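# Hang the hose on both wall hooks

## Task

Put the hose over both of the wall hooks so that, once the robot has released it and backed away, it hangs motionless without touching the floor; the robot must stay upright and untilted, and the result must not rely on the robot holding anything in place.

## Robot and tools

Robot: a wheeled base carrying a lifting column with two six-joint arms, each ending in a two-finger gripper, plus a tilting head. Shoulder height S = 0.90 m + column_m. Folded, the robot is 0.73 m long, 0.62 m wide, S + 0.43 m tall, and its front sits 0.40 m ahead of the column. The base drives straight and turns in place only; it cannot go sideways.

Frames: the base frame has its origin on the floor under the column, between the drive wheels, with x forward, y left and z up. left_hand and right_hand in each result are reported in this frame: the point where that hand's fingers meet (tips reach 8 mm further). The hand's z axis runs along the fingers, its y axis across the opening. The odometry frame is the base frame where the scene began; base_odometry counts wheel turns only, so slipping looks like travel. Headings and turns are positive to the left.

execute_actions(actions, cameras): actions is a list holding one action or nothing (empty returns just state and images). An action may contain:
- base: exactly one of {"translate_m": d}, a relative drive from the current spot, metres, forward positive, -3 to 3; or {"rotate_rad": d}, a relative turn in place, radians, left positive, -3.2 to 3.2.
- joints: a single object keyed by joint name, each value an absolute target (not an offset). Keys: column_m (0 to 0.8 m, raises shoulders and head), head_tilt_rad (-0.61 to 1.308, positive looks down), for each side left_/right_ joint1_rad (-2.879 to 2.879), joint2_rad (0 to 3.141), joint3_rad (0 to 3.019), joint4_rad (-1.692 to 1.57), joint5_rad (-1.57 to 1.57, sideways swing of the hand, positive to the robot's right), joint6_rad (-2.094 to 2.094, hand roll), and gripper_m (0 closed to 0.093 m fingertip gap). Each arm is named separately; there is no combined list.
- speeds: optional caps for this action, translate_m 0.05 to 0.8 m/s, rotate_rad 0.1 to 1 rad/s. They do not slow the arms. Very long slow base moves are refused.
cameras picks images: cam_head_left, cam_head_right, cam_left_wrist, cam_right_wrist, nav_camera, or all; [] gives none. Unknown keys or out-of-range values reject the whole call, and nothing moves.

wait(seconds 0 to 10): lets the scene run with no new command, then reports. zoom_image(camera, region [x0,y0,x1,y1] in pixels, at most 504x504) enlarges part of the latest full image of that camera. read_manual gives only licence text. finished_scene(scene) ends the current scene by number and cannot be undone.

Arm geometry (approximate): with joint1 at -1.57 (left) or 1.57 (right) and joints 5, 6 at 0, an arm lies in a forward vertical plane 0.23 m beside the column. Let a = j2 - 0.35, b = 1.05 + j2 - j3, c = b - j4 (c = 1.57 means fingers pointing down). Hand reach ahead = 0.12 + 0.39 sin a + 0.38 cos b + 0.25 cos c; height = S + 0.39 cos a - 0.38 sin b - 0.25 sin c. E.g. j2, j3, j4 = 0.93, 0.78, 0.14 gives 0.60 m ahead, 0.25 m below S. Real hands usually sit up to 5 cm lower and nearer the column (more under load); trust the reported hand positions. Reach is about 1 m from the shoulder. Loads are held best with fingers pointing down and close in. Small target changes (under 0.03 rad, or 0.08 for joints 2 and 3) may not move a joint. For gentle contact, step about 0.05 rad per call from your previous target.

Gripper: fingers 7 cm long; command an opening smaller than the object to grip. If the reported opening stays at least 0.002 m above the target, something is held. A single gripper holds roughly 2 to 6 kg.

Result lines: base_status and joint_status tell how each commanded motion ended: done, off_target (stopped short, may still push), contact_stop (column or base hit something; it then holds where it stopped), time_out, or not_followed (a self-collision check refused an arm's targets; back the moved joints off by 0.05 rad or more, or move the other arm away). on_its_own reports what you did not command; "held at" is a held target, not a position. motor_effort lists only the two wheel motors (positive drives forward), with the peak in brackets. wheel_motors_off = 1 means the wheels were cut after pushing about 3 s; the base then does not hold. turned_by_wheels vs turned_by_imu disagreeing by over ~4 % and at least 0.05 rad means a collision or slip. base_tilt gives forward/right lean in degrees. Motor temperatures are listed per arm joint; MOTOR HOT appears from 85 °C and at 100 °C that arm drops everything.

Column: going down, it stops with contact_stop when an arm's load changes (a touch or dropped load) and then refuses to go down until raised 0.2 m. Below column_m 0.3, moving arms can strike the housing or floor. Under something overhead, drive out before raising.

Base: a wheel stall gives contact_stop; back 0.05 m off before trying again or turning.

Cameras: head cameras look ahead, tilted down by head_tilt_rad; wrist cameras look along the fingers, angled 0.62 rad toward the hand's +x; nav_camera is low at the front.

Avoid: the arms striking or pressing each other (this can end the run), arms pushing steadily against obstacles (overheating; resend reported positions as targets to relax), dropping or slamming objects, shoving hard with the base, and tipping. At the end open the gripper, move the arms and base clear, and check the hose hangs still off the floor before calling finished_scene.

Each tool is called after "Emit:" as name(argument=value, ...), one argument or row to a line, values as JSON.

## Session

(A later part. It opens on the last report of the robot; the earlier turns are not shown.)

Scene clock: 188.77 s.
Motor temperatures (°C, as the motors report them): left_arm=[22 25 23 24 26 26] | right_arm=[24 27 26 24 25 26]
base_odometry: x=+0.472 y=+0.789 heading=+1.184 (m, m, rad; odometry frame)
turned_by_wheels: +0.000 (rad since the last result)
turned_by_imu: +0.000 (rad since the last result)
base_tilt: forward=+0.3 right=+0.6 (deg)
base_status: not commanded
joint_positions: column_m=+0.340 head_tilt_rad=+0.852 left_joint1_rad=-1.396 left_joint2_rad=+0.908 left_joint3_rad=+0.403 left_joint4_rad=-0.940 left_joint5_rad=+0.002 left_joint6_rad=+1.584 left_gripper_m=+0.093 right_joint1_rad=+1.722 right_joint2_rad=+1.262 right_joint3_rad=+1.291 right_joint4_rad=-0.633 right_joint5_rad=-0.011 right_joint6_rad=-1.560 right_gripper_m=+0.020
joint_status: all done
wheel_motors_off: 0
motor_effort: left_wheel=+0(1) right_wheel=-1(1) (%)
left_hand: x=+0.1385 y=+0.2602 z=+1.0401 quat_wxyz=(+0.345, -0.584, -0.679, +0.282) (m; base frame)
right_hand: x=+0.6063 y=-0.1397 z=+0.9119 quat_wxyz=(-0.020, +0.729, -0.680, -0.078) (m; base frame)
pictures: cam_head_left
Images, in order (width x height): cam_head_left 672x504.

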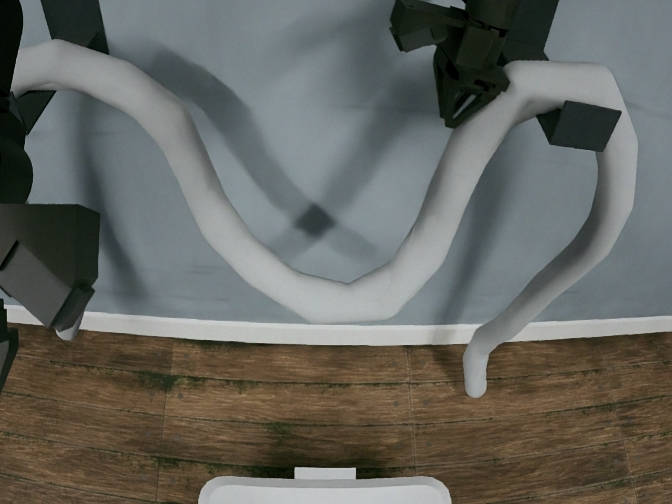

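Emit:
execute_actions(
  actions=[
    {"joints":{"right_gripper_m":0.093,"column_m":0.38}},
  ],
  cameras=[],
)

Emit:
execute_actions(
  actions=[
    {"joints":{"column_m":0.26,"right_joint1_rad":1.67}},
  ],
  cameras=["cam_head_left","cam_right_wrist"],
)

Emit:
execute_actions(
  actions=[
    {"joints":{"right_gripper_m":0.02}},
  ],
  cameras=["cam_head_left"],
)

Scene clock: 190.80 s.
Motor temperatures (°C, as the motors report them): left_arm=[22 25 23 24 26 26] | right_arm=[24 27 26 24 25 26]
base_odometry: x=+0.472 y=+0.789 heading=+1.184 (m, m, rad; odometry frame)
turned_by_wheels: +0.000 (rad since the last result)
turned_by_imu: +0.000 (rad since the last result)
base_tilt: forward=+0.3 right=+0.6 (deg)
base_status: not commanded
joint_positions: column_m=+0.380 head_tilt_rad=+0.852 left_joint1_rad=-1.396 left_joint2_rad=+0.908 left_joint3_rad=+0.403 left_joint4_rad=-0.940 left_joint5_rad=+0.002 left_joint6_rad=+1.584 left_gripper_m=+0.093 right_joint1_rad=+1.722 right_joint2_rad=+1.263 right_joint3_rad=+1.291 right_joint4_rad=-0.633 right_joint5_rad=-0.002 right_joint6_rad=-1.560 right_gripper_m=+0.093
joint_status: all done
wheel_motors_off: 0
motor_effort: left_wheel=+0(0) right_wheel=+3(1) (%)
left_hand: x=+0.1385 y=+0.2602 z=+1.0800 quat_wxyz=(+0.345, -0.584, -0.679, +0.282) (m; base frame)
right_hand: x=+0.6063 y=-0.1414 z=+0.9514 quat_wxyz=(-0.017, +0.729, -0.680, -0.075) (m; base frame)
pictures: none
No camera images: the call's "cameras" was empty. Leave "cameras" out to get every camera's image.

Scene clock: 193.00 s.
Motor temperatures (°C, as the motors report them): left_arm=[22 25 23 24 26 26] | right_arm=[24 27 26 24 25 26]
base_odometry: x=+0.472 y=+0.789 heading=+1.184 (m, m, rad; odometry frame)
turned_by_wheels: +0.000 (rad since the last result)
turned_by_imu: +0.000 (rad since the last result)
base_tilt: forward=+0.3 right=+0.6 (deg)
base_status: not commanded
joint_positions: column_m=+0.260 head_tilt_rad=+0.852 left_joint1_rad=-1.396 left_joint2_rad=+0.906 left_joint3_rad=+0.403 left_joint4_rad=-0.940 left_joint5_rad=+0.002 left_joint6_rad=+1.584 left_gripper_m=+0.093 right_joint1_rad=+1.736 right_joint2_rad=+1.237 right_joint3_rad=+1.301 right_joint4_rad=-0.641 right_joint5_rad=-0.030 right_joint6_rad=-1.534 right_gripper_m=+0.093
joint_status: column_m contact_stop (moved -0.120 of -0.120); right_joint1_rad off_target (ended at +1.736, target +1.670)
wheel_motors_off: 0
motor_effort: left_wheel=+7(7) right_wheel=-7(4) (%)
left_hand: x=+0.1389 y=+0.2602 z=+0.9603 quat_wxyz=(+0.344, -0.584, -0.679, +0.281) (m; base frame)
right_hand: x=+0.6177 y=-0.1301 z=+0.8482 quat_wxyz=(-0.040, +0.721, -0.687, -0.080) (m; base frame)
pictures: cam_head_left, cam_right_wrist
Images, in order (width x height): cam_head_left 672x504, cam_right_wrist 504x504.

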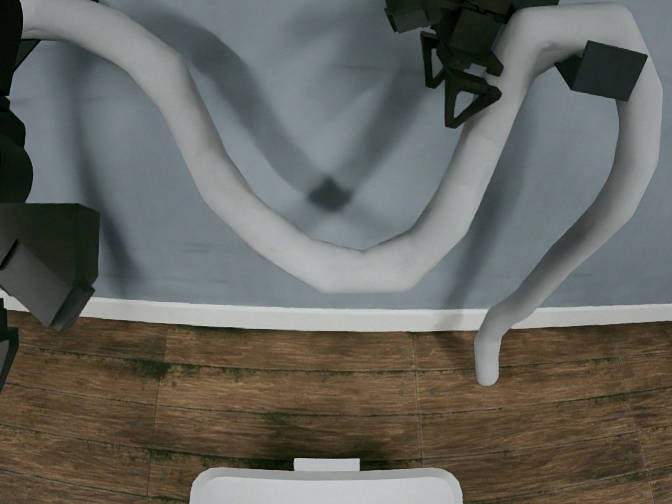

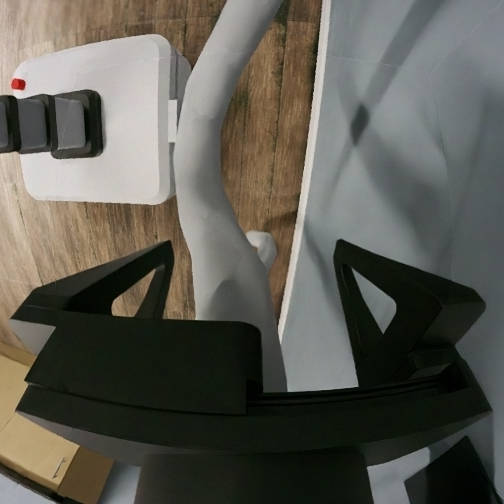

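not run: a stop came earlier in this reply.

Emit:
execute_actions(
  actions=[
    {"joints":{"right_joint5_rad":0.35,"right_joint1_rad":1.72}},
  ],
  cameras=["cam_head_left","cam_right_wrist"],
)

Scene clock: 196.27 s.
Motor temperatures (°C, as the motors report them): left_arm=[22 25 23 24 26 26] | right_arm=[24 27 27 24 25 26]
base_odometry: x=+0.472 y=+0.789 heading=+1.184 (m, m, rad; odometry frame)
turned_by_wheels: +0.000 (rad since the last result)
turned_by_imu: +0.000 (rad since the last result)
base_tilt: forward=+0.3 right=+0.6 (deg)
base_status: not commanded
joint_positions: column_m=+0.260 head_tilt_rad=+0.852 left_joint1_rad=-1.396 left_joint2_rad=+0.906 left_joint3_rad=+0.403 left_joint4_rad=-0.940 left_joint5_rad=+0.002 left_joint6_rad=+1.584 left_gripper_m=+0.093 right_joint1_rad=+1.792 right_joint2_rad=+1.262 right_joint3_rad=+1.301 right_joint4_rad=-0.632 right_joint5_rad=+0.311 right_joint6_rad=-1.534 right_gripper_m=+0.093
joint_status: right_joint1_rad time_out (moved +0.056 of -0.016); right_joint5_rad time_out (moved +0.341 of +0.380)
wheel_motors_off: 0
on_its_own: right_joint1_rad reads +1.792 and still pushes toward +1.720 since a time_out; right_joint5_rad reads +0.311 and still pushes toward +0.350 since a time_out
motor_effort: left_wheel=+7(7) right_wheel=-6(4) (%)
left_hand: x=+0.1389 y=+0.2602 z=+0.9603 quat_wxyz=(+0.344, -0.584, -0.679, +0.281) (m; base frame)
right_hand: x=+0.6153 y=-0.1560 z=+0.8381 quat_wxyz=(+0.061, +0.737, -0.673, +0.027) (m; base frame)
pictures: cam_head_left, cam_right_wrist
Images, in order (width x height): cam_head_left 672x504, cam_right_wrist 504x504.

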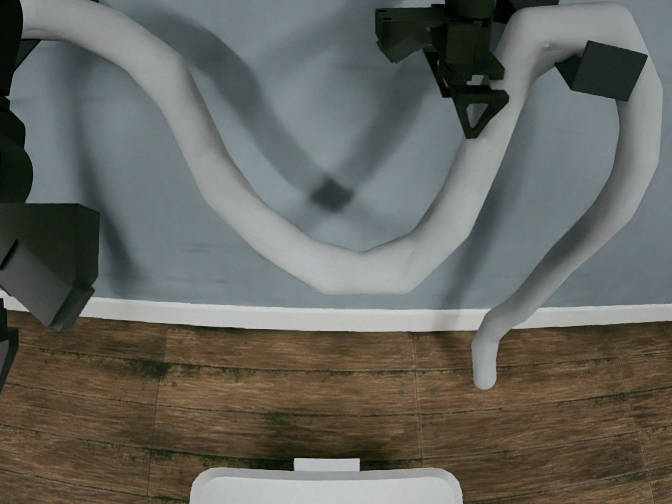

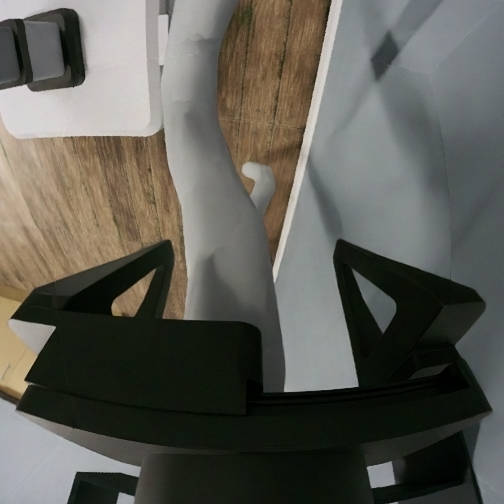

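Emit:
execute_actions(
  actions=[
    {"joints":{"right_gripper_m":0.02}},
  ],
  cameras=["cam_head_left"],
)

Scene clock: 197.30 s.
Motor temperatures (°C, as the motors report them): left_arm=[22 25 23 24 26 26] | right_arm=[24 27 27 24 25 26]
base_odometry: x=+0.472 y=+0.789 heading=+1.184 (m, m, rad; odometry frame)
turned_by_wheels: +0.000 (rad since the last result)
turned_by_imu: +0.000 (rad since the last result)
base_tilt: forward=+0.2 right=+0.5 (deg)
base_status: not commanded
joint_positions: column_m=+0.260 head_tilt_rad=+0.852 left_joint1_rad=-1.396 left_joint2_rad=+0.906 left_joint3_rad=+0.403 left_joint4_rad=-0.940 left_joint5_rad=+0.002 left_joint6_rad=+1.584 left_gripper_m=+0.093 right_joint1_rad=+1.793 right_joint2_rad=+1.268 right_joint3_rad=+1.301 right_joint4_rad=-0.626 right_joint5_rad=+0.317 right_joint6_rad=-1.538 right_gripper_m=+0.020
joint_status: all done
wheel_motors_off: 0
on_its_own: right_joint1_rad reads +1.793 and still pushes toward +1.720 since a time_out; right_joint5_rad reads +0.317 and still pushes toward +0.350 since a time_out
motor_effort: left_wheel=+7(7) right_wheel=-4(7) (%)
left_hand: x=+0.1389 y=+0.2602 z=+0.9603 quat_wxyz=(+0.344, -0.584, -0.679, +0.281) (m; base frame)
right_hand: x=+0.6148 y=-0.1562 z=+0.8352 quat_wxyz=(+0.063, +0.738, -0.671, +0.029) (m; base frame)
pictures: cam_head_left
Images, in order (width x height): cam_head_left 672x504.

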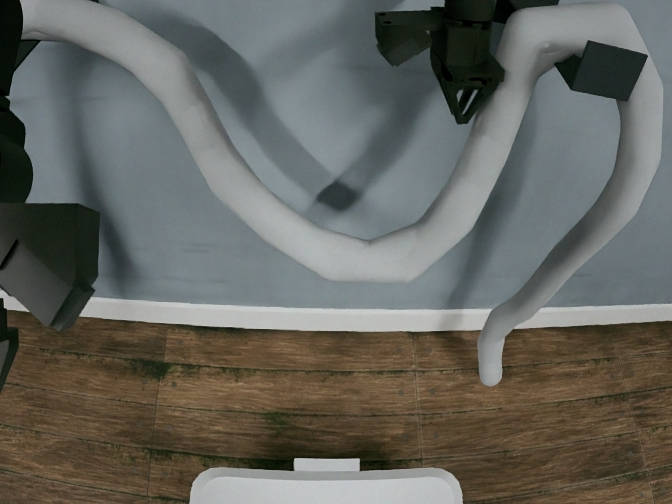

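Emit:
execute_actions(
  actions=[
    {"joints":{"right_gripper_m":0.093,"right_joint1_rad":1.8,"right_joint5_rad":0,"column_m":0.5}},
  ],
  cameras=[],
)

Emit:
execute_actions(
  actions=[
    {"base":{"translate_m":-0.3}},
  ],
  cameras=[],
)

Emit:
execute_actions(
  actions=[
    {"joints":{"right_joint1_rad":1.6,"right_joint2_rad":1.25,"right_joint3_rad":1.0,"right_joint4_rad":0.8,"right_joint6_rad":0,"column_m":0.25}},
  ],
  cameras=["cam_head_left","cam_right_wrist"],
)

Scene clock: 203.17 s.
Motor temperatures (°C, as the motors report them): left_arm=[22 25 23 24 26 26] | right_arm=[24 28 27 24 25 26]
base_odometry: x=+0.472 y=+0.789 heading=+1.184 (m, m, rad; odometry frame)
turned_by_wheels: +0.000 (rad since the last result)
turned_by_imu: +0.000 (rad since the last result)
base_tilt: forward=+0.3 right=+0.5 (deg)
base_status: not commanded
joint_positions: column_m=+0.500 head_tilt_rad=+0.852 left_joint1_rad=-1.396 left_joint2_rad=+0.906 left_joint3_rad=+0.403 left_joint4_rad=-0.940 left_joint5_rad=+0.002 left_joint6_rad=+1.584 left_gripper_m=+0.093 right_joint1_rad=+1.795 right_joint2_rad=+1.269 right_joint3_rad=+1.301 right_joint4_rad=-0.630 right_joint5_rad=+0.002 right_joint6_rad=-1.543 right_gripper_m=+0.093
joint_status: all done
wheel_motors_off: 0
motor_effort: left_wheel=+2(7) right_wheel=+0(5) (%)
left_hand: x=+0.1389 y=+0.2602 z=+1.2000 quat_wxyz=(+0.344, -0.584, -0.679, +0.281) (m; base frame)
right_hand: x=+0.6067 y=-0.1015 z=+1.0764 quat_wxyz=(-0.039, +0.735, -0.670, -0.093) (m; base frame)
pictures: none
No camera images: the call's "cameras" was empty. Leave "cameras" out to get every camera's image.

Scene clock: 205.23 s.
Motor temperatures (°C, as the motors report them): left_arm=[22 25 23 24 26 26] | right_arm=[24 28 27 24 25 26]
base_odometry: x=+0.359 y=+0.511 heading=+1.184 (m, m, rad; odometry frame)
turned_by_wheels: +0.000 (rad since the last result)
turned_by_imu: +0.001 (rad since the last result)
base_tilt: forward=+0.3 right=+0.6 (deg)
base_status: done
joint_positions: column_m=+0.500 head_tilt_rad=+0.852 left_joint1_rad=-1.396 left_joint2_rad=+0.905 left_joint3_rad=+0.400 left_joint4_rad=-0.940 left_joint5_rad=+0.002 left_joint6_rad=+1.584 left_gripper_m=+0.093 right_joint1_rad=+1.795 right_joint2_rad=+1.269 right_joint3_rad=+1.301 right_joint4_rad=-0.632 right_joint5_rad=+0.001 right_joint6_rad=-1.544 right_gripper_m=+0.093
joint_status: not commanded
wheel_motors_off: 0
motor_effort: left_wheel=+0(36) right_wheel=-2(24) (%)
left_hand: x=+0.1377 y=+0.2600 z=+1.2005 quat_wxyz=(+0.345, -0.584, -0.679, +0.282) (m; base frame)
right_hand: x=+0.6060 y=-0.1014 z=+1.0764 quat_wxyz=(-0.038, +0.736, -0.670, -0.094) (m; base frame)
pictures: none
No camera images: the call's "cameras" was empty. Leave "cameras" out to get every camera's image.

Scene clock: 209.03 s.
Motor temperatures (°C, as the motors report them): left_arm=[22 25 23 24 26 26] | right_arm=[24 28 27 24 25 26]
base_odometry: x=+0.359 y=+0.511 heading=+1.184 (m, m, rad; odometry frame)
turned_by_wheels: +0.000 (rad since the last result)
turned_by_imu: +0.000 (rad since the last result)
base_tilt: forward=+0.3 right=+0.5 (deg)
base_status: not commanded
joint_positions: column_m=+0.250 head_tilt_rad=+0.852 left_joint1_rad=-1.396 left_joint2_rad=+0.905 left_joint3_rad=+0.400 left_joint4_rad=-0.940 left_joint5_rad=+0.002 left_joint6_rad=+1.584 left_gripper_m=+0.093 right_joint1_rad=+1.588 right_joint2_rad=+1.260 right_joint3_rad=+0.988 right_joint4_rad=+0.789 right_joint5_rad=+0.002 right_joint6_rad=-0.015 right_gripper_m=+0.093
joint_status: all done
wheel_motors_off: 0
motor_effort: left_wheel=-3(3) right_wheel=-4(3) (%)
left_hand: x=+0.1377 y=+0.2600 z=+0.9507 quat_wxyz=(+0.345, -0.584, -0.679, +0.282) (m; base frame)
right_hand: x=+0.7359 y=-0.2164 z=+0.8930 quat_wxyz=(-0.497, +0.006, -0.868, -0.004) (m; base frame)
pictures: cam_head_left, cam_right_wrist
Images, in order (width x height): cam_head_left 672x504, cam_right_wrist 504x504.

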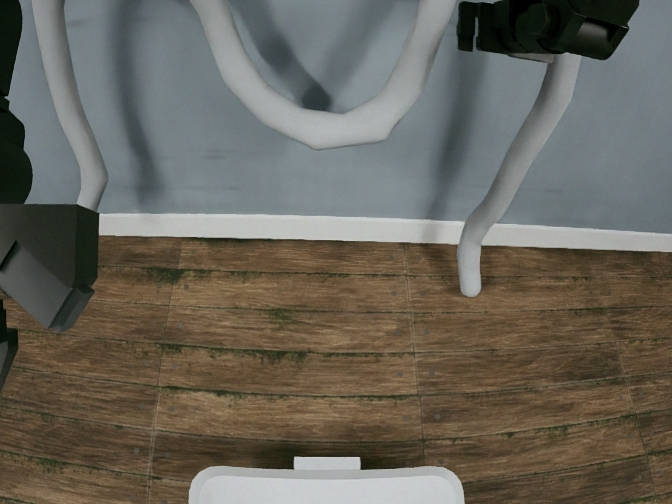

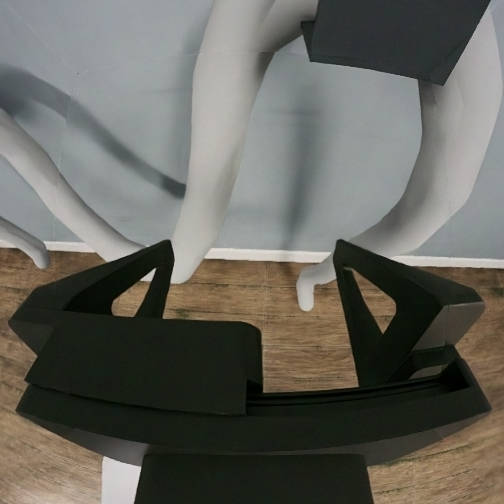

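Emit:
execute_actions(
  actions=[
    {"joints":{"right_joint1_rad":1.69,"head_tilt_rad":0.65}},
  ],
  cameras=["cam_head_left","cam_right_wrist"],
)

Emit:
execute_actions(
  actions=[
    {"base":{"translate_m":0.12},"speeds":{"translate_m":0.1}},
  ],
  cameras=["cam_head_left","cam_right_wrist"],
)

Scene clock: 210.47 s.
Motor temperatures (°C, as the motors report them): left_arm=[22 25 22 24 26 26] | right_arm=[24 28 27 24 25 26]
base_odometry: x=+0.359 y=+0.511 heading=+1.184 (m, m, rad; odometry frame)
turned_by_wheels: +0.000 (rad since the last result)
turned_by_imu: +0.000 (rad since the last result)
base_tilt: forward=+0.2 right=+0.6 (deg)
base_status: not commanded
joint_positions: column_m=+0.250 head_tilt_rad=+0.667 left_joint1_rad=-1.396 left_joint2_rad=+0.905 left_joint3_rad=+0.400 left_joint4_rad=-0.940 left_joint5_rad=+0.002 left_joint6_rad=+1.584 left_gripper_m=+0.093 right_joint1_rad=+1.695 right_joint2_rad=+1.260 right_joint3_rad=+0.988 right_joint4_rad=+0.789 right_joint5_rad=-0.001 right_joint6_rad=-0.015 right_gripper_m=+0.093
joint_status: all done
wheel_motors_off: 0
motor_effort: left_wheel=-3(3) right_wheel=-3(4) (%)
left_hand: x=+0.1377 y=+0.2600 z=+0.9507 quat_wxyz=(+0.345, -0.584, -0.679, +0.282) (m; base frame)
right_hand: x=+0.7338 y=-0.1569 z=+0.8966 quat_wxyz=(-0.497, +0.007, -0.866, -0.059) (m; base frame)
pictures: cam_head_left, cam_right_wrist
Images, in order (width x height): cam_head_left 672x504, cam_right_wrist 504x504.

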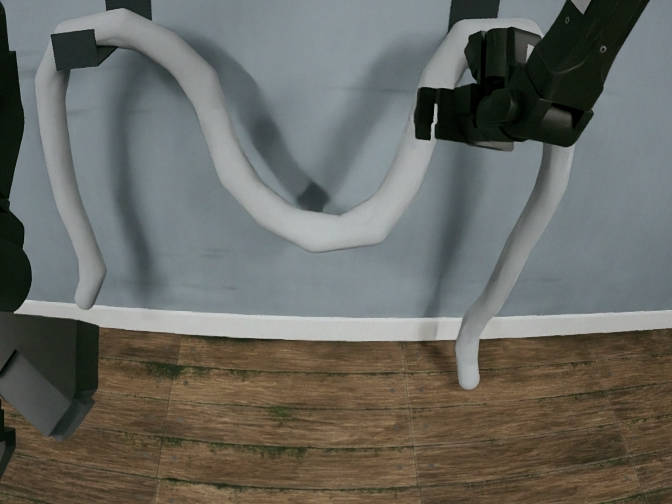

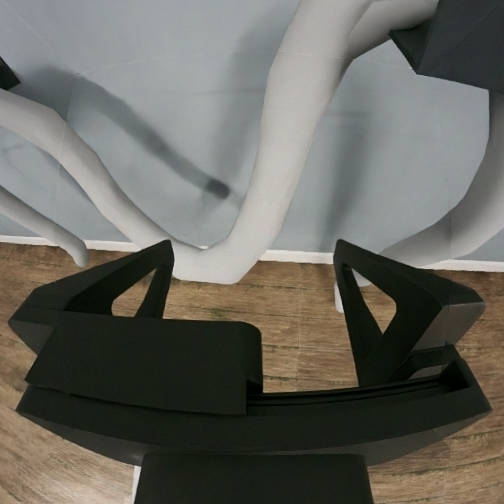

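Scene clock: 212.53 s.
Motor temperatures (°C, as the motors report them): left_arm=[22 25 22 24 26 26] | right_arm=[24 28 27 24 25 26]
base_odometry: x=+0.404 y=+0.623 heading=+1.185 (m, m, rad; odometry frame)
turned_by_wheels: +0.001 (rad since the last result)
turned_by_imu: +0.001 (rad since the last result)
base_tilt: forward=+0.3 right=+0.6 (deg)
base_status: done
joint_positions: column_m=+0.250 head_tilt_rad=+0.667 left_joint1_rad=-1.396 left_joint2_rad=+0.905 left_joint3_rad=+0.402 left_joint4_rad=-0.940 left_joint5_rad=+0.002 left_joint6_rad=+1.584 left_gripper_m=+0.093 right_joint1_rad=+1.695 right_joint2_rad=+1.259 right_joint3_rad=+0.988 right_joint4_rad=+0.789 right_joint5_rad=-0.001 right_joint6_rad=-0.015 right_gripper_m=+0.093
joint_status: not commanded
wheel_motors_off: 0
motor_effort: left_wheel=+2(38) right_wheel=-1(35) (%)
left_hand: x=+0.1388 y=+0.2602 z=+0.9503 quat_wxyz=(+0.344, -0.584, -0.679, +0.281) (m; base frame)
right_hand: x=+0.7342 y=-0.1569 z=+0.8971 quat_wxyz=(-0.497, +0.007, -0.866, -0.059) (m; base frame)
pictures: cam_head_left, cam_right_wrist
Images, in order (width x height): cam_head_left 672x504, cam_right_wrist 504x504.

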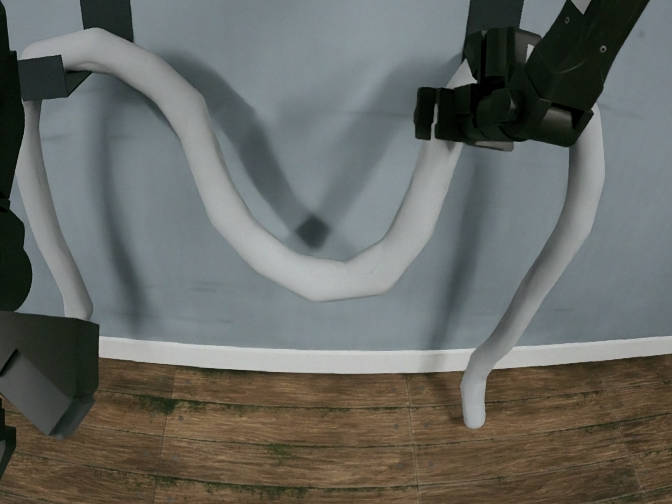

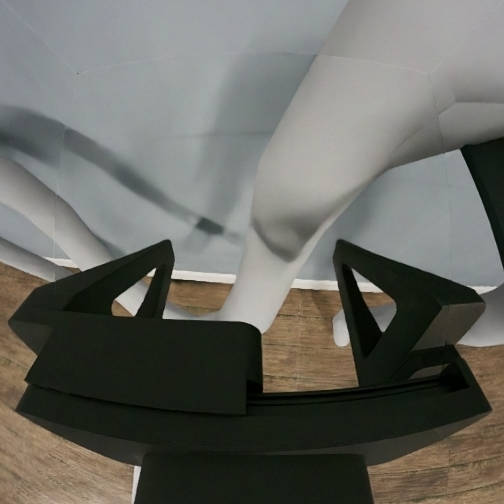

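Emit:
execute_actions(
  actions=[
    {"base":{"translate_m":0.07},"speeds":{"translate_m":0.1}},
  ],
  cameras=["cam_right_wrist"],
)

Emit:
execute_actions(
  actions=[
    {"joints":{"right_gripper_m":0.02}},
  ],
  cameras=["cam_head_left","cam_right_wrist"],
)

Scene clock: 214.73 s.
Motor temperatures (°C, as the motors report them): left_arm=[22 25 22 24 26 26] | right_arm=[24 28 27 24 25 26]
base_odometry: x=+0.431 y=+0.687 heading=+1.186 (m, m, rad; odometry frame)
turned_by_wheels: +0.001 (rad since the last result)
turned_by_imu: +0.001 (rad since the last result)
base_tilt: forward=+0.2 right=+0.6 (deg)
base_status: done
joint_positions: column_m=+0.250 head_tilt_rad=+0.666 left_joint1_rad=-1.396 left_joint2_rad=+0.904 left_joint3_rad=+0.403 left_joint4_rad=-0.940 left_joint5_rad=+0.002 left_joint6_rad=+1.584 left_gripper_m=+0.093 right_joint1_rad=+1.695 right_joint2_rad=+1.259 right_joint3_rad=+0.988 right_joint4_rad=+0.789 right_joint5_rad=+0.007 right_joint6_rad=-0.011 right_gripper_m=+0.093
joint_status: not commanded
wheel_motors_off: 0
motor_effort: left_wheel=+1(34) right_wheel=-1(26) (%)
left_hand: x=+0.1393 y=+0.2603 z=+0.9502 quat_wxyz=(+0.344, -0.584, -0.680, +0.281) (m; base frame)
right_hand: x=+0.7344 y=-0.1582 z=+0.8972 quat_wxyz=(-0.497, +0.003, -0.866, -0.056) (m; base frame)
pictures: cam_right_wrist
Images, in order (width x height): cam_right_wrist 504x504.

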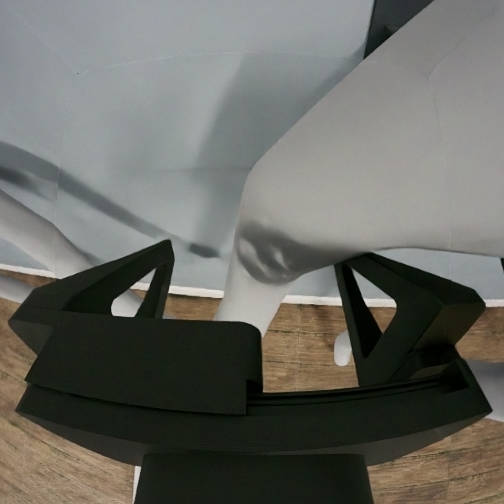

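Scene clock: 215.53 s.
Motor temperatures (°C, as the motors report them): left_arm=[22 25 22 24 26 26] | right_arm=[24 28 27 24 25 26]
base_odometry: x=+0.431 y=+0.687 heading=+1.186 (m, m, rad; odometry frame)
turned_by_wheels: +0.000 (rad since the last result)
turned_by_imu: +0.000 (rad since the last result)
base_tilt: forward=+0.3 right=+0.5 (deg)
base_status: not commanded
joint_positions: column_m=+0.250 head_tilt_rad=+0.666 left_joint1_rad=-1.396 left_joint2_rad=+0.904 left_joint3_rad=+0.403 left_joint4_rad=-0.940 left_joint5_rad=+0.002 left_joint6_rad=+1.584 left_gripper_m=+0.093 right_joint1_rad=+1.680 right_joint2_rad=+1.259 right_joint3_rad=+0.988 right_joint4_rad=+0.789 right_joint5_rad=+0.006 right_joint6_rad=-0.010 right_gripper_m=+0.020
joint_status: all done
wheel_motors_off: 0
motor_effort: left_wheel=+0(1) right_wheel=-2(1) (%)
left_hand: x=+0.1393 y=+0.2603 z=+0.9502 quat_wxyz=(+0.344, -0.584, -0.680, +0.281) (m; base frame)
right_hand: x=+0.7349 y=-0.1663 z=+0.8964 quat_wxyz=(-0.497, +0.003, -0.866, -0.049) (m; base frame)
pictures: cam_head_left, cam_right_wrist
Images, in order (width x height): cam_head_left 672x504, cam_right_wrist 504x504.

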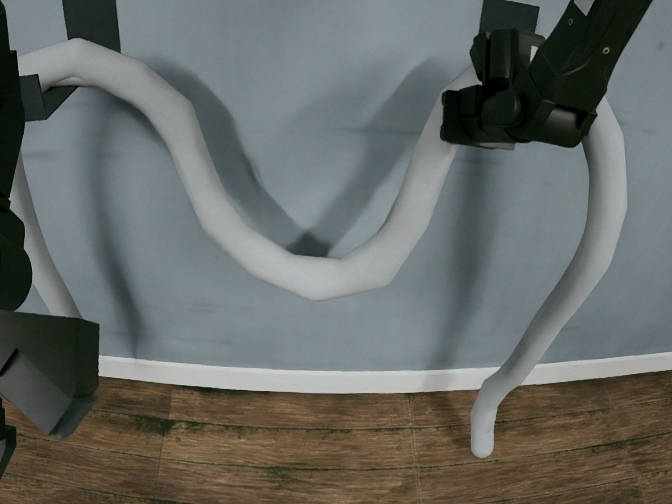

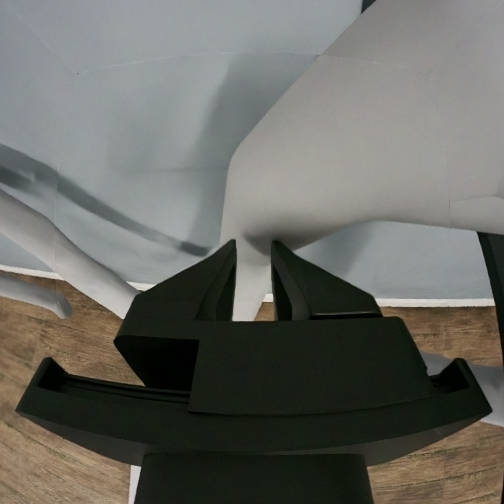

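Emit:
execute_actions(
  actions=[
    {"joints":{"right_gripper_m":0.093,"column_m":0.2}},
  ],
  cameras=[],
)

Emit:
execute_actions(
  actions=[
    {"base":{"translate_m":0.07},"speeds":{"translate_m":0.1}},
  ],
  cameras=["cam_right_wrist","cam_head_left"],
)

Emit:
execute_actions(
  actions=[
    {"joints":{"right_gripper_m":0.02}},
  ],
  cameras=["cam_right_wrist"],
)

Scene clock: 217.63 s.
Motor temperatures (°C, as the motors report them): left_arm=[22 25 22 24 26 26] | right_arm=[24 28 27 24 25 26]
base_odometry: x=+0.431 y=+0.687 heading=+1.186 (m, m, rad; odometry frame)
turned_by_wheels: +0.000 (rad since the last result)
turned_by_imu: +0.000 (rad since the last result)
base_tilt: forward=+0.3 right=+0.6 (deg)
base_status: not commanded
joint_positions: column_m=+0.200 head_tilt_rad=+0.666 left_joint1_rad=-1.396 left_joint2_rad=+0.904 left_joint3_rad=+0.403 left_joint4_rad=-0.940 left_joint5_rad=+0.002 left_joint6_rad=+1.584 left_gripper_m=+0.093 right_joint1_rad=+1.680 right_joint2_rad=+1.258 right_joint3_rad=+0.988 right_joint4_rad=+0.789 right_joint5_rad=+0.000 right_joint6_rad=-0.010 right_gripper_m=+0.093
joint_status: all done
wheel_motors_off: 0
motor_effort: left_wheel=+2(3) right_wheel=-1(3) (%)
left_hand: x=+0.1393 y=+0.2603 z=+0.9002 quat_wxyz=(+0.344, -0.584, -0.680, +0.281) (m; base frame)
right_hand: x=+0.7349 y=-0.1650 z=+0.8468 quat_wxyz=(-0.498, +0.005, -0.866, -0.052) (m; base frame)
pictures: none
No camera images: the call's "cameras" was empty. Leave "cameras" out to get every camera's image.

Scene clock: 219.00 s.
Motor temperatures (°C, as the motors report them): left_arm=[22 25 22 24 26 26] | right_arm=[24 28 27 24 25 26]
base_odometry: x=+0.457 y=+0.752 heading=+1.186 (m, m, rad; odometry frame)
turned_by_wheels: +0.001 (rad since the last result)
turned_by_imu: +0.001 (rad since the last result)
base_tilt: forward=+0.2 right=+0.6 (deg)
base_status: done
joint_positions: column_m=+0.200 head_tilt_rad=+0.666 left_joint1_rad=-1.396 left_joint2_rad=+0.903 left_joint3_rad=+0.402 left_joint4_rad=-0.940 left_joint5_rad=+0.002 left_joint6_rad=+1.584 left_gripper_m=+0.093 right_joint1_rad=+1.701 right_joint2_rad=+1.251 right_joint3_rad=+0.987 right_joint4_rad=+0.796 right_joint5_rad=-0.003 right_joint6_rad=-0.056 right_gripper_m=+0.093
joint_status: not commanded
wheel_motors_off: 0
motor_effort: left_wheel=+1(34) right_wheel=+0(28) (%)
left_hand: x=+0.1393 y=+0.2602 z=+0.9003 quat_wxyz=(+0.344, -0.584, -0.680, +0.281) (m; base frame)
right_hand: x=+0.7361 y=-0.1536 z=+0.8533 quat_wxyz=(-0.504, +0.025, -0.862, -0.053) (m; base frame)
pictures: cam_head_left, cam_right_wrist
Images, in order (width x height): cam_head_left 672x504, cam_right_wrist 504x504.

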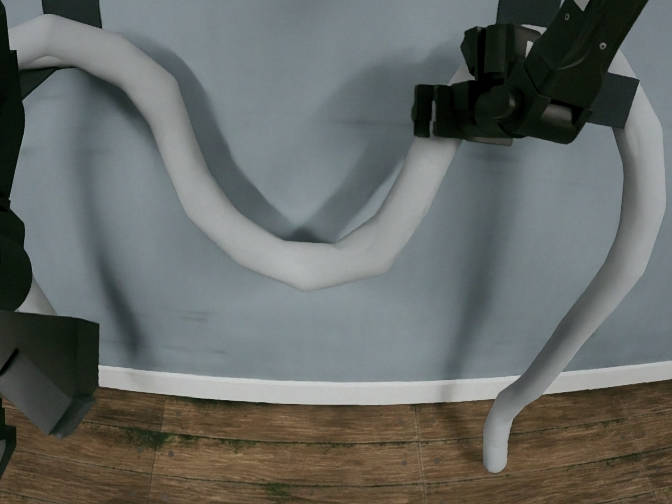

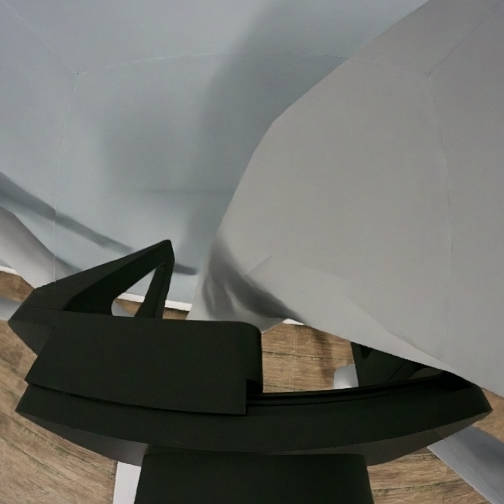

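Scene clock: 219.67 s.
Motor temperatures (°C, as the motors report them): left_arm=[22 25 22 24 26 26] | right_arm=[24 28 27 24 25 26]
base_odometry: x=+0.457 y=+0.752 heading=+1.186 (m, m, rad; odometry frame)
turned_by_wheels: +0.000 (rad since the last result)
turned_by_imu: +0.000 (rad since the last result)
base_tilt: forward=+0.2 right=+0.6 (deg)
base_status: not commanded
joint_positions: column_m=+0.200 head_tilt_rad=+0.666 left_joint1_rad=-1.396 left_joint2_rad=+0.903 left_joint3_rad=+0.402 left_joint4_rad=-0.940 left_joint5_rad=+0.002 left_joint6_rad=+1.584 left_gripper_m=+0.093 right_joint1_rad=+1.700 right_joint2_rad=+1.235 right_joint3_rad=+0.987 right_joint4_rad=+0.806 right_joint5_rad=+0.009 right_joint6_rad=-0.056 right_gripper_m=+0.064
joint_status: right_gripper_m off_target (ended at +0.064, target +0.020)
wheel_motors_off: 0
motor_effort: left_wheel=+2(2) right_wheel=-1(1) (%)
left_hand: x=+0.1393 y=+0.2602 z=+0.9003 quat_wxyz=(+0.344, -0.584, -0.680, +0.281) (m; base frame)
right_hand: x=+0.7415 y=-0.1574 z=+0.8651 quat_wxyz=(-0.515, +0.021, -0.856, -0.046) (m; base frame)
pictures: cam_right_wrist
Images, in order (width x height): cam_right_wrist 504x504.

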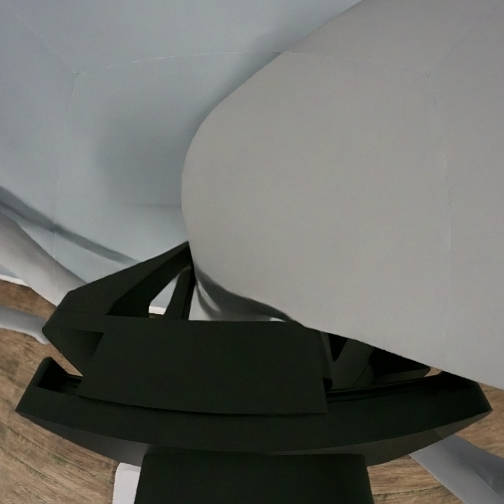

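Gripped. Pull down.

Emit:
execute_actions(
  actions=[
    {"joints":{"column_m":0.0}},
  ],
  cameras=["cam_head_left","nav_camera"],
)

Scene clock: 222.97 s.
Motor temperatures (°C, as the motors report them): left_arm=[22 25 22 24 26 26] | right_arm=[24 28 27 24 25 26]
base_odometry: x=+0.457 y=+0.752 heading=+1.187 (m, m, rad; odometry frame)
turned_by_wheels: +0.000 (rad since the last result)
turned_by_imu: +0.000 (rad since the last result)
base_tilt: forward=+0.3 right=+0.6 (deg)
base_status: not commanded
joint_positions: column_m=+0.122 head_tilt_rad=+0.666 left_joint1_rad=-1.396 left_joint2_rad=+0.903 left_joint3_rad=+0.402 left_joint4_rad=-0.940 left_joint5_rad=+0.002 left_joint6_rad=+1.584 left_gripper_m=+0.093 right_joint1_rad=+1.703 right_joint2_rad=+1.142 right_joint3_rad=+0.987 right_joint4_rad=+0.864 right_joint5_rad=+0.010 right_joint6_rad=-0.163 right_gripper_m=+0.064
joint_status: column_m contact_stop (moved -0.078 of -0.200)
joint sent to its limit — the command would take column_m past its lower limit, so that joint was sent only as far as its limit.
wheel_motors_off: 0
on_its_own: column_m is held at +0.122, not at your +0.000, since a contact_stop
motor_effort: left_wheel=+9(9) right_wheel=+5(2) (%)
left_hand: x=+0.1394 y=+0.2603 z=+0.8223 quat_wxyz=(+0.343, -0.584, -0.680, +0.280) (m; base frame)
right_hand: x=+0.7665 y=-0.1627 z=+0.8589 quat_wxyz=(-0.580, +0.057, -0.813, -0.014) (m; base frame)
pictures: cam_head_left, nav_camera
Images, in order (width x height): cam_head_left 672x504, nav_camera 672x504.

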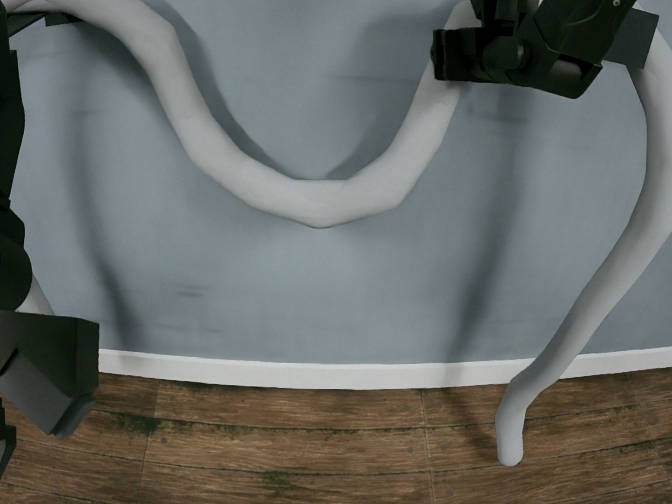

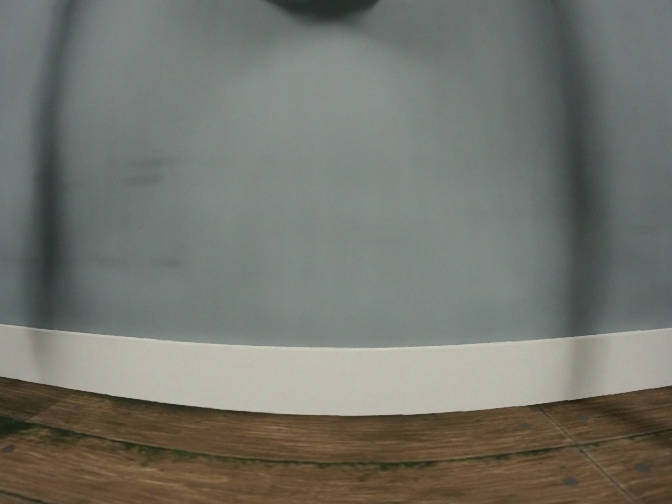

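Emit:
execute_actions(
  actions=[
    {"joints":{"column_m":0.55,"head_tilt_rad":0.85}},
  ],
  cameras=["cam_head_left"],
)

Scene clock: 230.00 s.
Motor temperatures (°C, as the motors report them): left_arm=[22 25 22 24 26 26] | right_arm=[24 28 27 24 25 26]
base_odometry: x=+0.457 y=+0.752 heading=+1.186 (m, m, rad; odometry frame)
turned_by_wheels: +0.000 (rad since the last result)
turned_by_imu: +0.001 (rad since the last result)
base_tilt: forward=+0.3 right=+0.7 (deg)
base_status: not commanded
joint_positions: column_m=+0.550 head_tilt_rad=+0.851 left_joint1_rad=-1.396 left_joint2_rad=+0.903 left_joint3_rad=+0.402 left_joint4_rad=-0.940 left_joint5_rad=+0.002 left_joint6_rad=+1.584 left_gripper_m=+0.093 right_joint1_rad=+1.684 right_joint2_rad=+1.296 right_joint3_rad=+0.987 right_joint4_rad=+0.769 right_joint5_rad=+0.006 right_joint6_rad=+0.044 right_gripper_m=+0.062
joint_status: all done
wheel_motors_off: 0
motor_effort: left_wheel=+4(9) right_wheel=+1(3) (%)
left_hand: x=+0.1394 y=+0.2603 z=+1.2501 quat_wxyz=(+0.343, -0.584, -0.680, +0.280) (m; base frame)
right_hand: x=+0.7213 y=-0.1626 z=+1.1695 quat_wxyz=(-0.470, -0.019, -0.880, -0.064) (m; base frame)
pictures: cam_head_left
Images, in order (width x height): cam_head_left 672x504.

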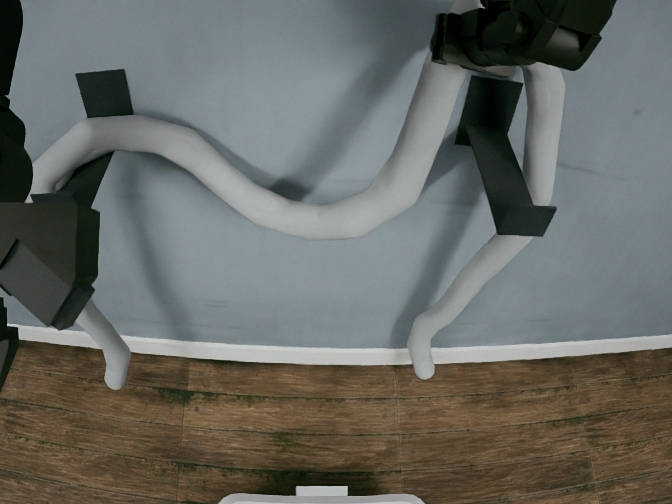

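Emit:
execute_actions(
  actions=[
    {"joints":{"right_joint1_rad":1.9}},
  ],
  cameras=["cam_head_left"],
)

Emit:
execute_actions(
  actions=[
    {"joints":{"column_m":0.35}},
  ],
  cameras=["cam_head_left"],
)

Scene clock: 232.53 s.
Motor temperatures (°C, as the motors report them): left_arm=[22 25 22 24 26 26] | right_arm=[24 28 27 24 25 26]
base_odometry: x=+0.457 y=+0.752 heading=+1.186 (m, m, rad; odometry frame)
turned_by_wheels: +0.000 (rad since the last result)
turned_by_imu: +0.000 (rad since the last result)
base_tilt: forward=+0.3 right=+0.6 (deg)
base_status: not commanded
joint_positions: column_m=+0.550 head_tilt_rad=+0.851 left_joint1_rad=-1.396 left_joint2_rad=+0.903 left_joint3_rad=+0.402 left_joint4_rad=-0.940 left_joint5_rad=+0.002 left_joint6_rad=+1.584 left_gripper_m=+0.093 right_joint1_rad=+1.875 right_joint2_rad=+1.297 right_joint3_rad=+0.987 right_joint4_rad=+0.768 right_joint5_rad=+0.021 right_joint6_rad=+0.037 right_gripper_m=+0.062
joint_status: all done
wheel_motors_off: 0
motor_effort: left_wheel=+3(4) right_wheel=+1(2) (%)
left_hand: x=+0.1394 y=+0.2603 z=+1.2501 quat_wxyz=(+0.343, -0.584, -0.680, +0.280) (m; base frame)
right_hand: x=+0.7100 y=-0.0585 z=+1.1871 quat_wxyz=(-0.463, -0.016, -0.873, -0.151) (m; base frame)
pictures: cam_head_left
Images, in order (width x height): cam_head_left 672x504.

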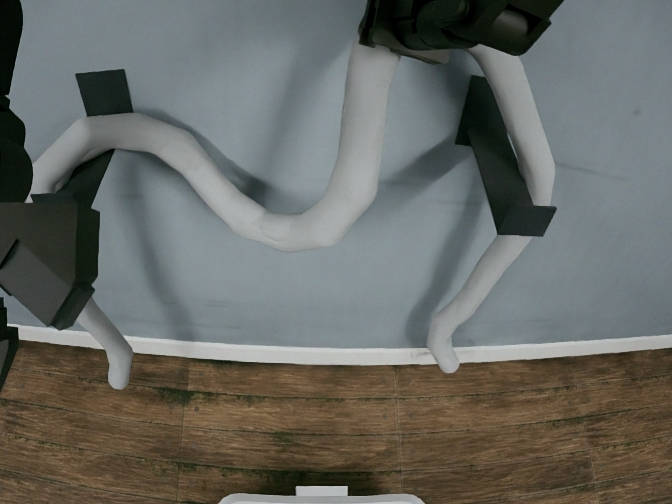

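Scene clock: 235.70 s.
Motor temperatures (°C, as the motors report them): left_arm=[22 25 22 24 26 26] | right_arm=[24 28 27 24 25 26]
base_odometry: x=+0.457 y=+0.752 heading=+1.186 (m, m, rad; odometry frame)
turned_by_wheels: +0.000 (rad since the last result)
turned_by_imu: +0.000 (rad since the last result)
base_tilt: forward=+0.3 right=+0.5 (deg)
base_status: not commanded
joint_positions: column_m=+0.350 head_tilt_rad=+0.852 left_joint1_rad=-1.396 left_joint2_rad=+0.903 left_joint3_rad=+0.402 left_joint4_rad=-0.940 left_joint5_rad=+0.002 left_joint6_rad=+1.584 left_gripper_m=+0.093 right_joint1_rad=+1.875 right_joint2_rad=+1.285 right_joint3_rad=+0.987 right_joint4_rad=+0.768 right_joint5_rad=+0.019 right_joint6_rad=+0.008 right_gripper_m=+0.062
joint_status: all done
wheel_motors_off: 0
motor_effort: left_wheel=+2(3) right_wheel=+0(2) (%)
left_hand: x=+0.1394 y=+0.2603 z=+1.0503 quat_wxyz=(+0.343, -0.584, -0.680, +0.280) (m; base frame)
right_hand: x=+0.7134 y=-0.0596 z=+0.9943 quat_wxyz=(-0.470, -0.004, -0.871, -0.145) (m; base frame)
pictures: cam_head_left
Images, in order (width x height): cam_head_left 672x504.

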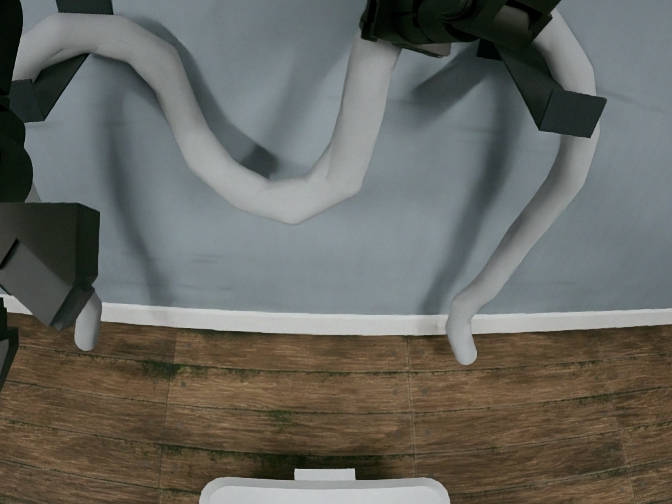

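Emit:
execute_actions(
  actions=[
    {"joints":{"column_m":0.22,"head_tilt_rad":0.7}},
  ],
  cameras=["cam_head_left"],
)

Scene clock: 238.60 s.
Motor temperatures (°C, as the motors report them): left_arm=[22 25 22 24 26 26] | right_arm=[24 29 27 24 25 26]
base_odometry: x=+0.457 y=+0.752 heading=+1.186 (m, m, rad; odometry frame)
turned_by_wheels: +0.000 (rad since the last result)
turned_by_imu: +0.000 (rad since the last result)
base_tilt: forward=+0.2 right=+0.6 (deg)
base_status: not commanded
joint_positions: column_m=+0.220 head_tilt_rad=+0.717 left_joint1_rad=-1.396 left_joint2_rad=+0.903 left_joint3_rad=+0.402 left_joint4_rad=-0.940 left_joint5_rad=+0.002 left_joint6_rad=+1.584 left_gripper_m=+0.093 right_joint1_rad=+1.875 right_joint2_rad=+1.267 right_joint3_rad=+0.987 right_joint4_rad=+0.781 right_joint5_rad=+0.012 right_joint6_rad=-0.022 right_gripper_m=+0.061
joint_status: all done
wheel_motors_off: 0
motor_effort: left_wheel=+2(2) right_wheel=-2(4) (%)
left_hand: x=+0.1394 y=+0.2603 z=+0.9203 quat_wxyz=(+0.343, -0.584, -0.680, +0.280) (m; base frame)
right_hand: x=+0.7202 y=-0.0610 z=+0.8782 quat_wxyz=(-0.486, +0.008, -0.862, -0.141) (m; base frame)
pictures: cam_head_left
Images, in order (width x height): cam_head_left 672x504.

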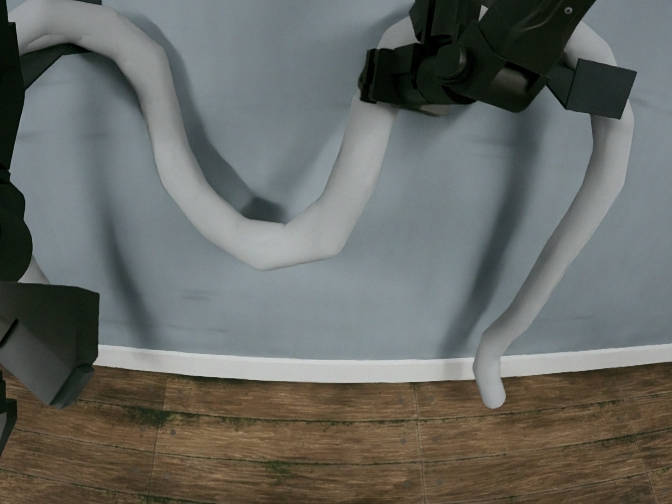

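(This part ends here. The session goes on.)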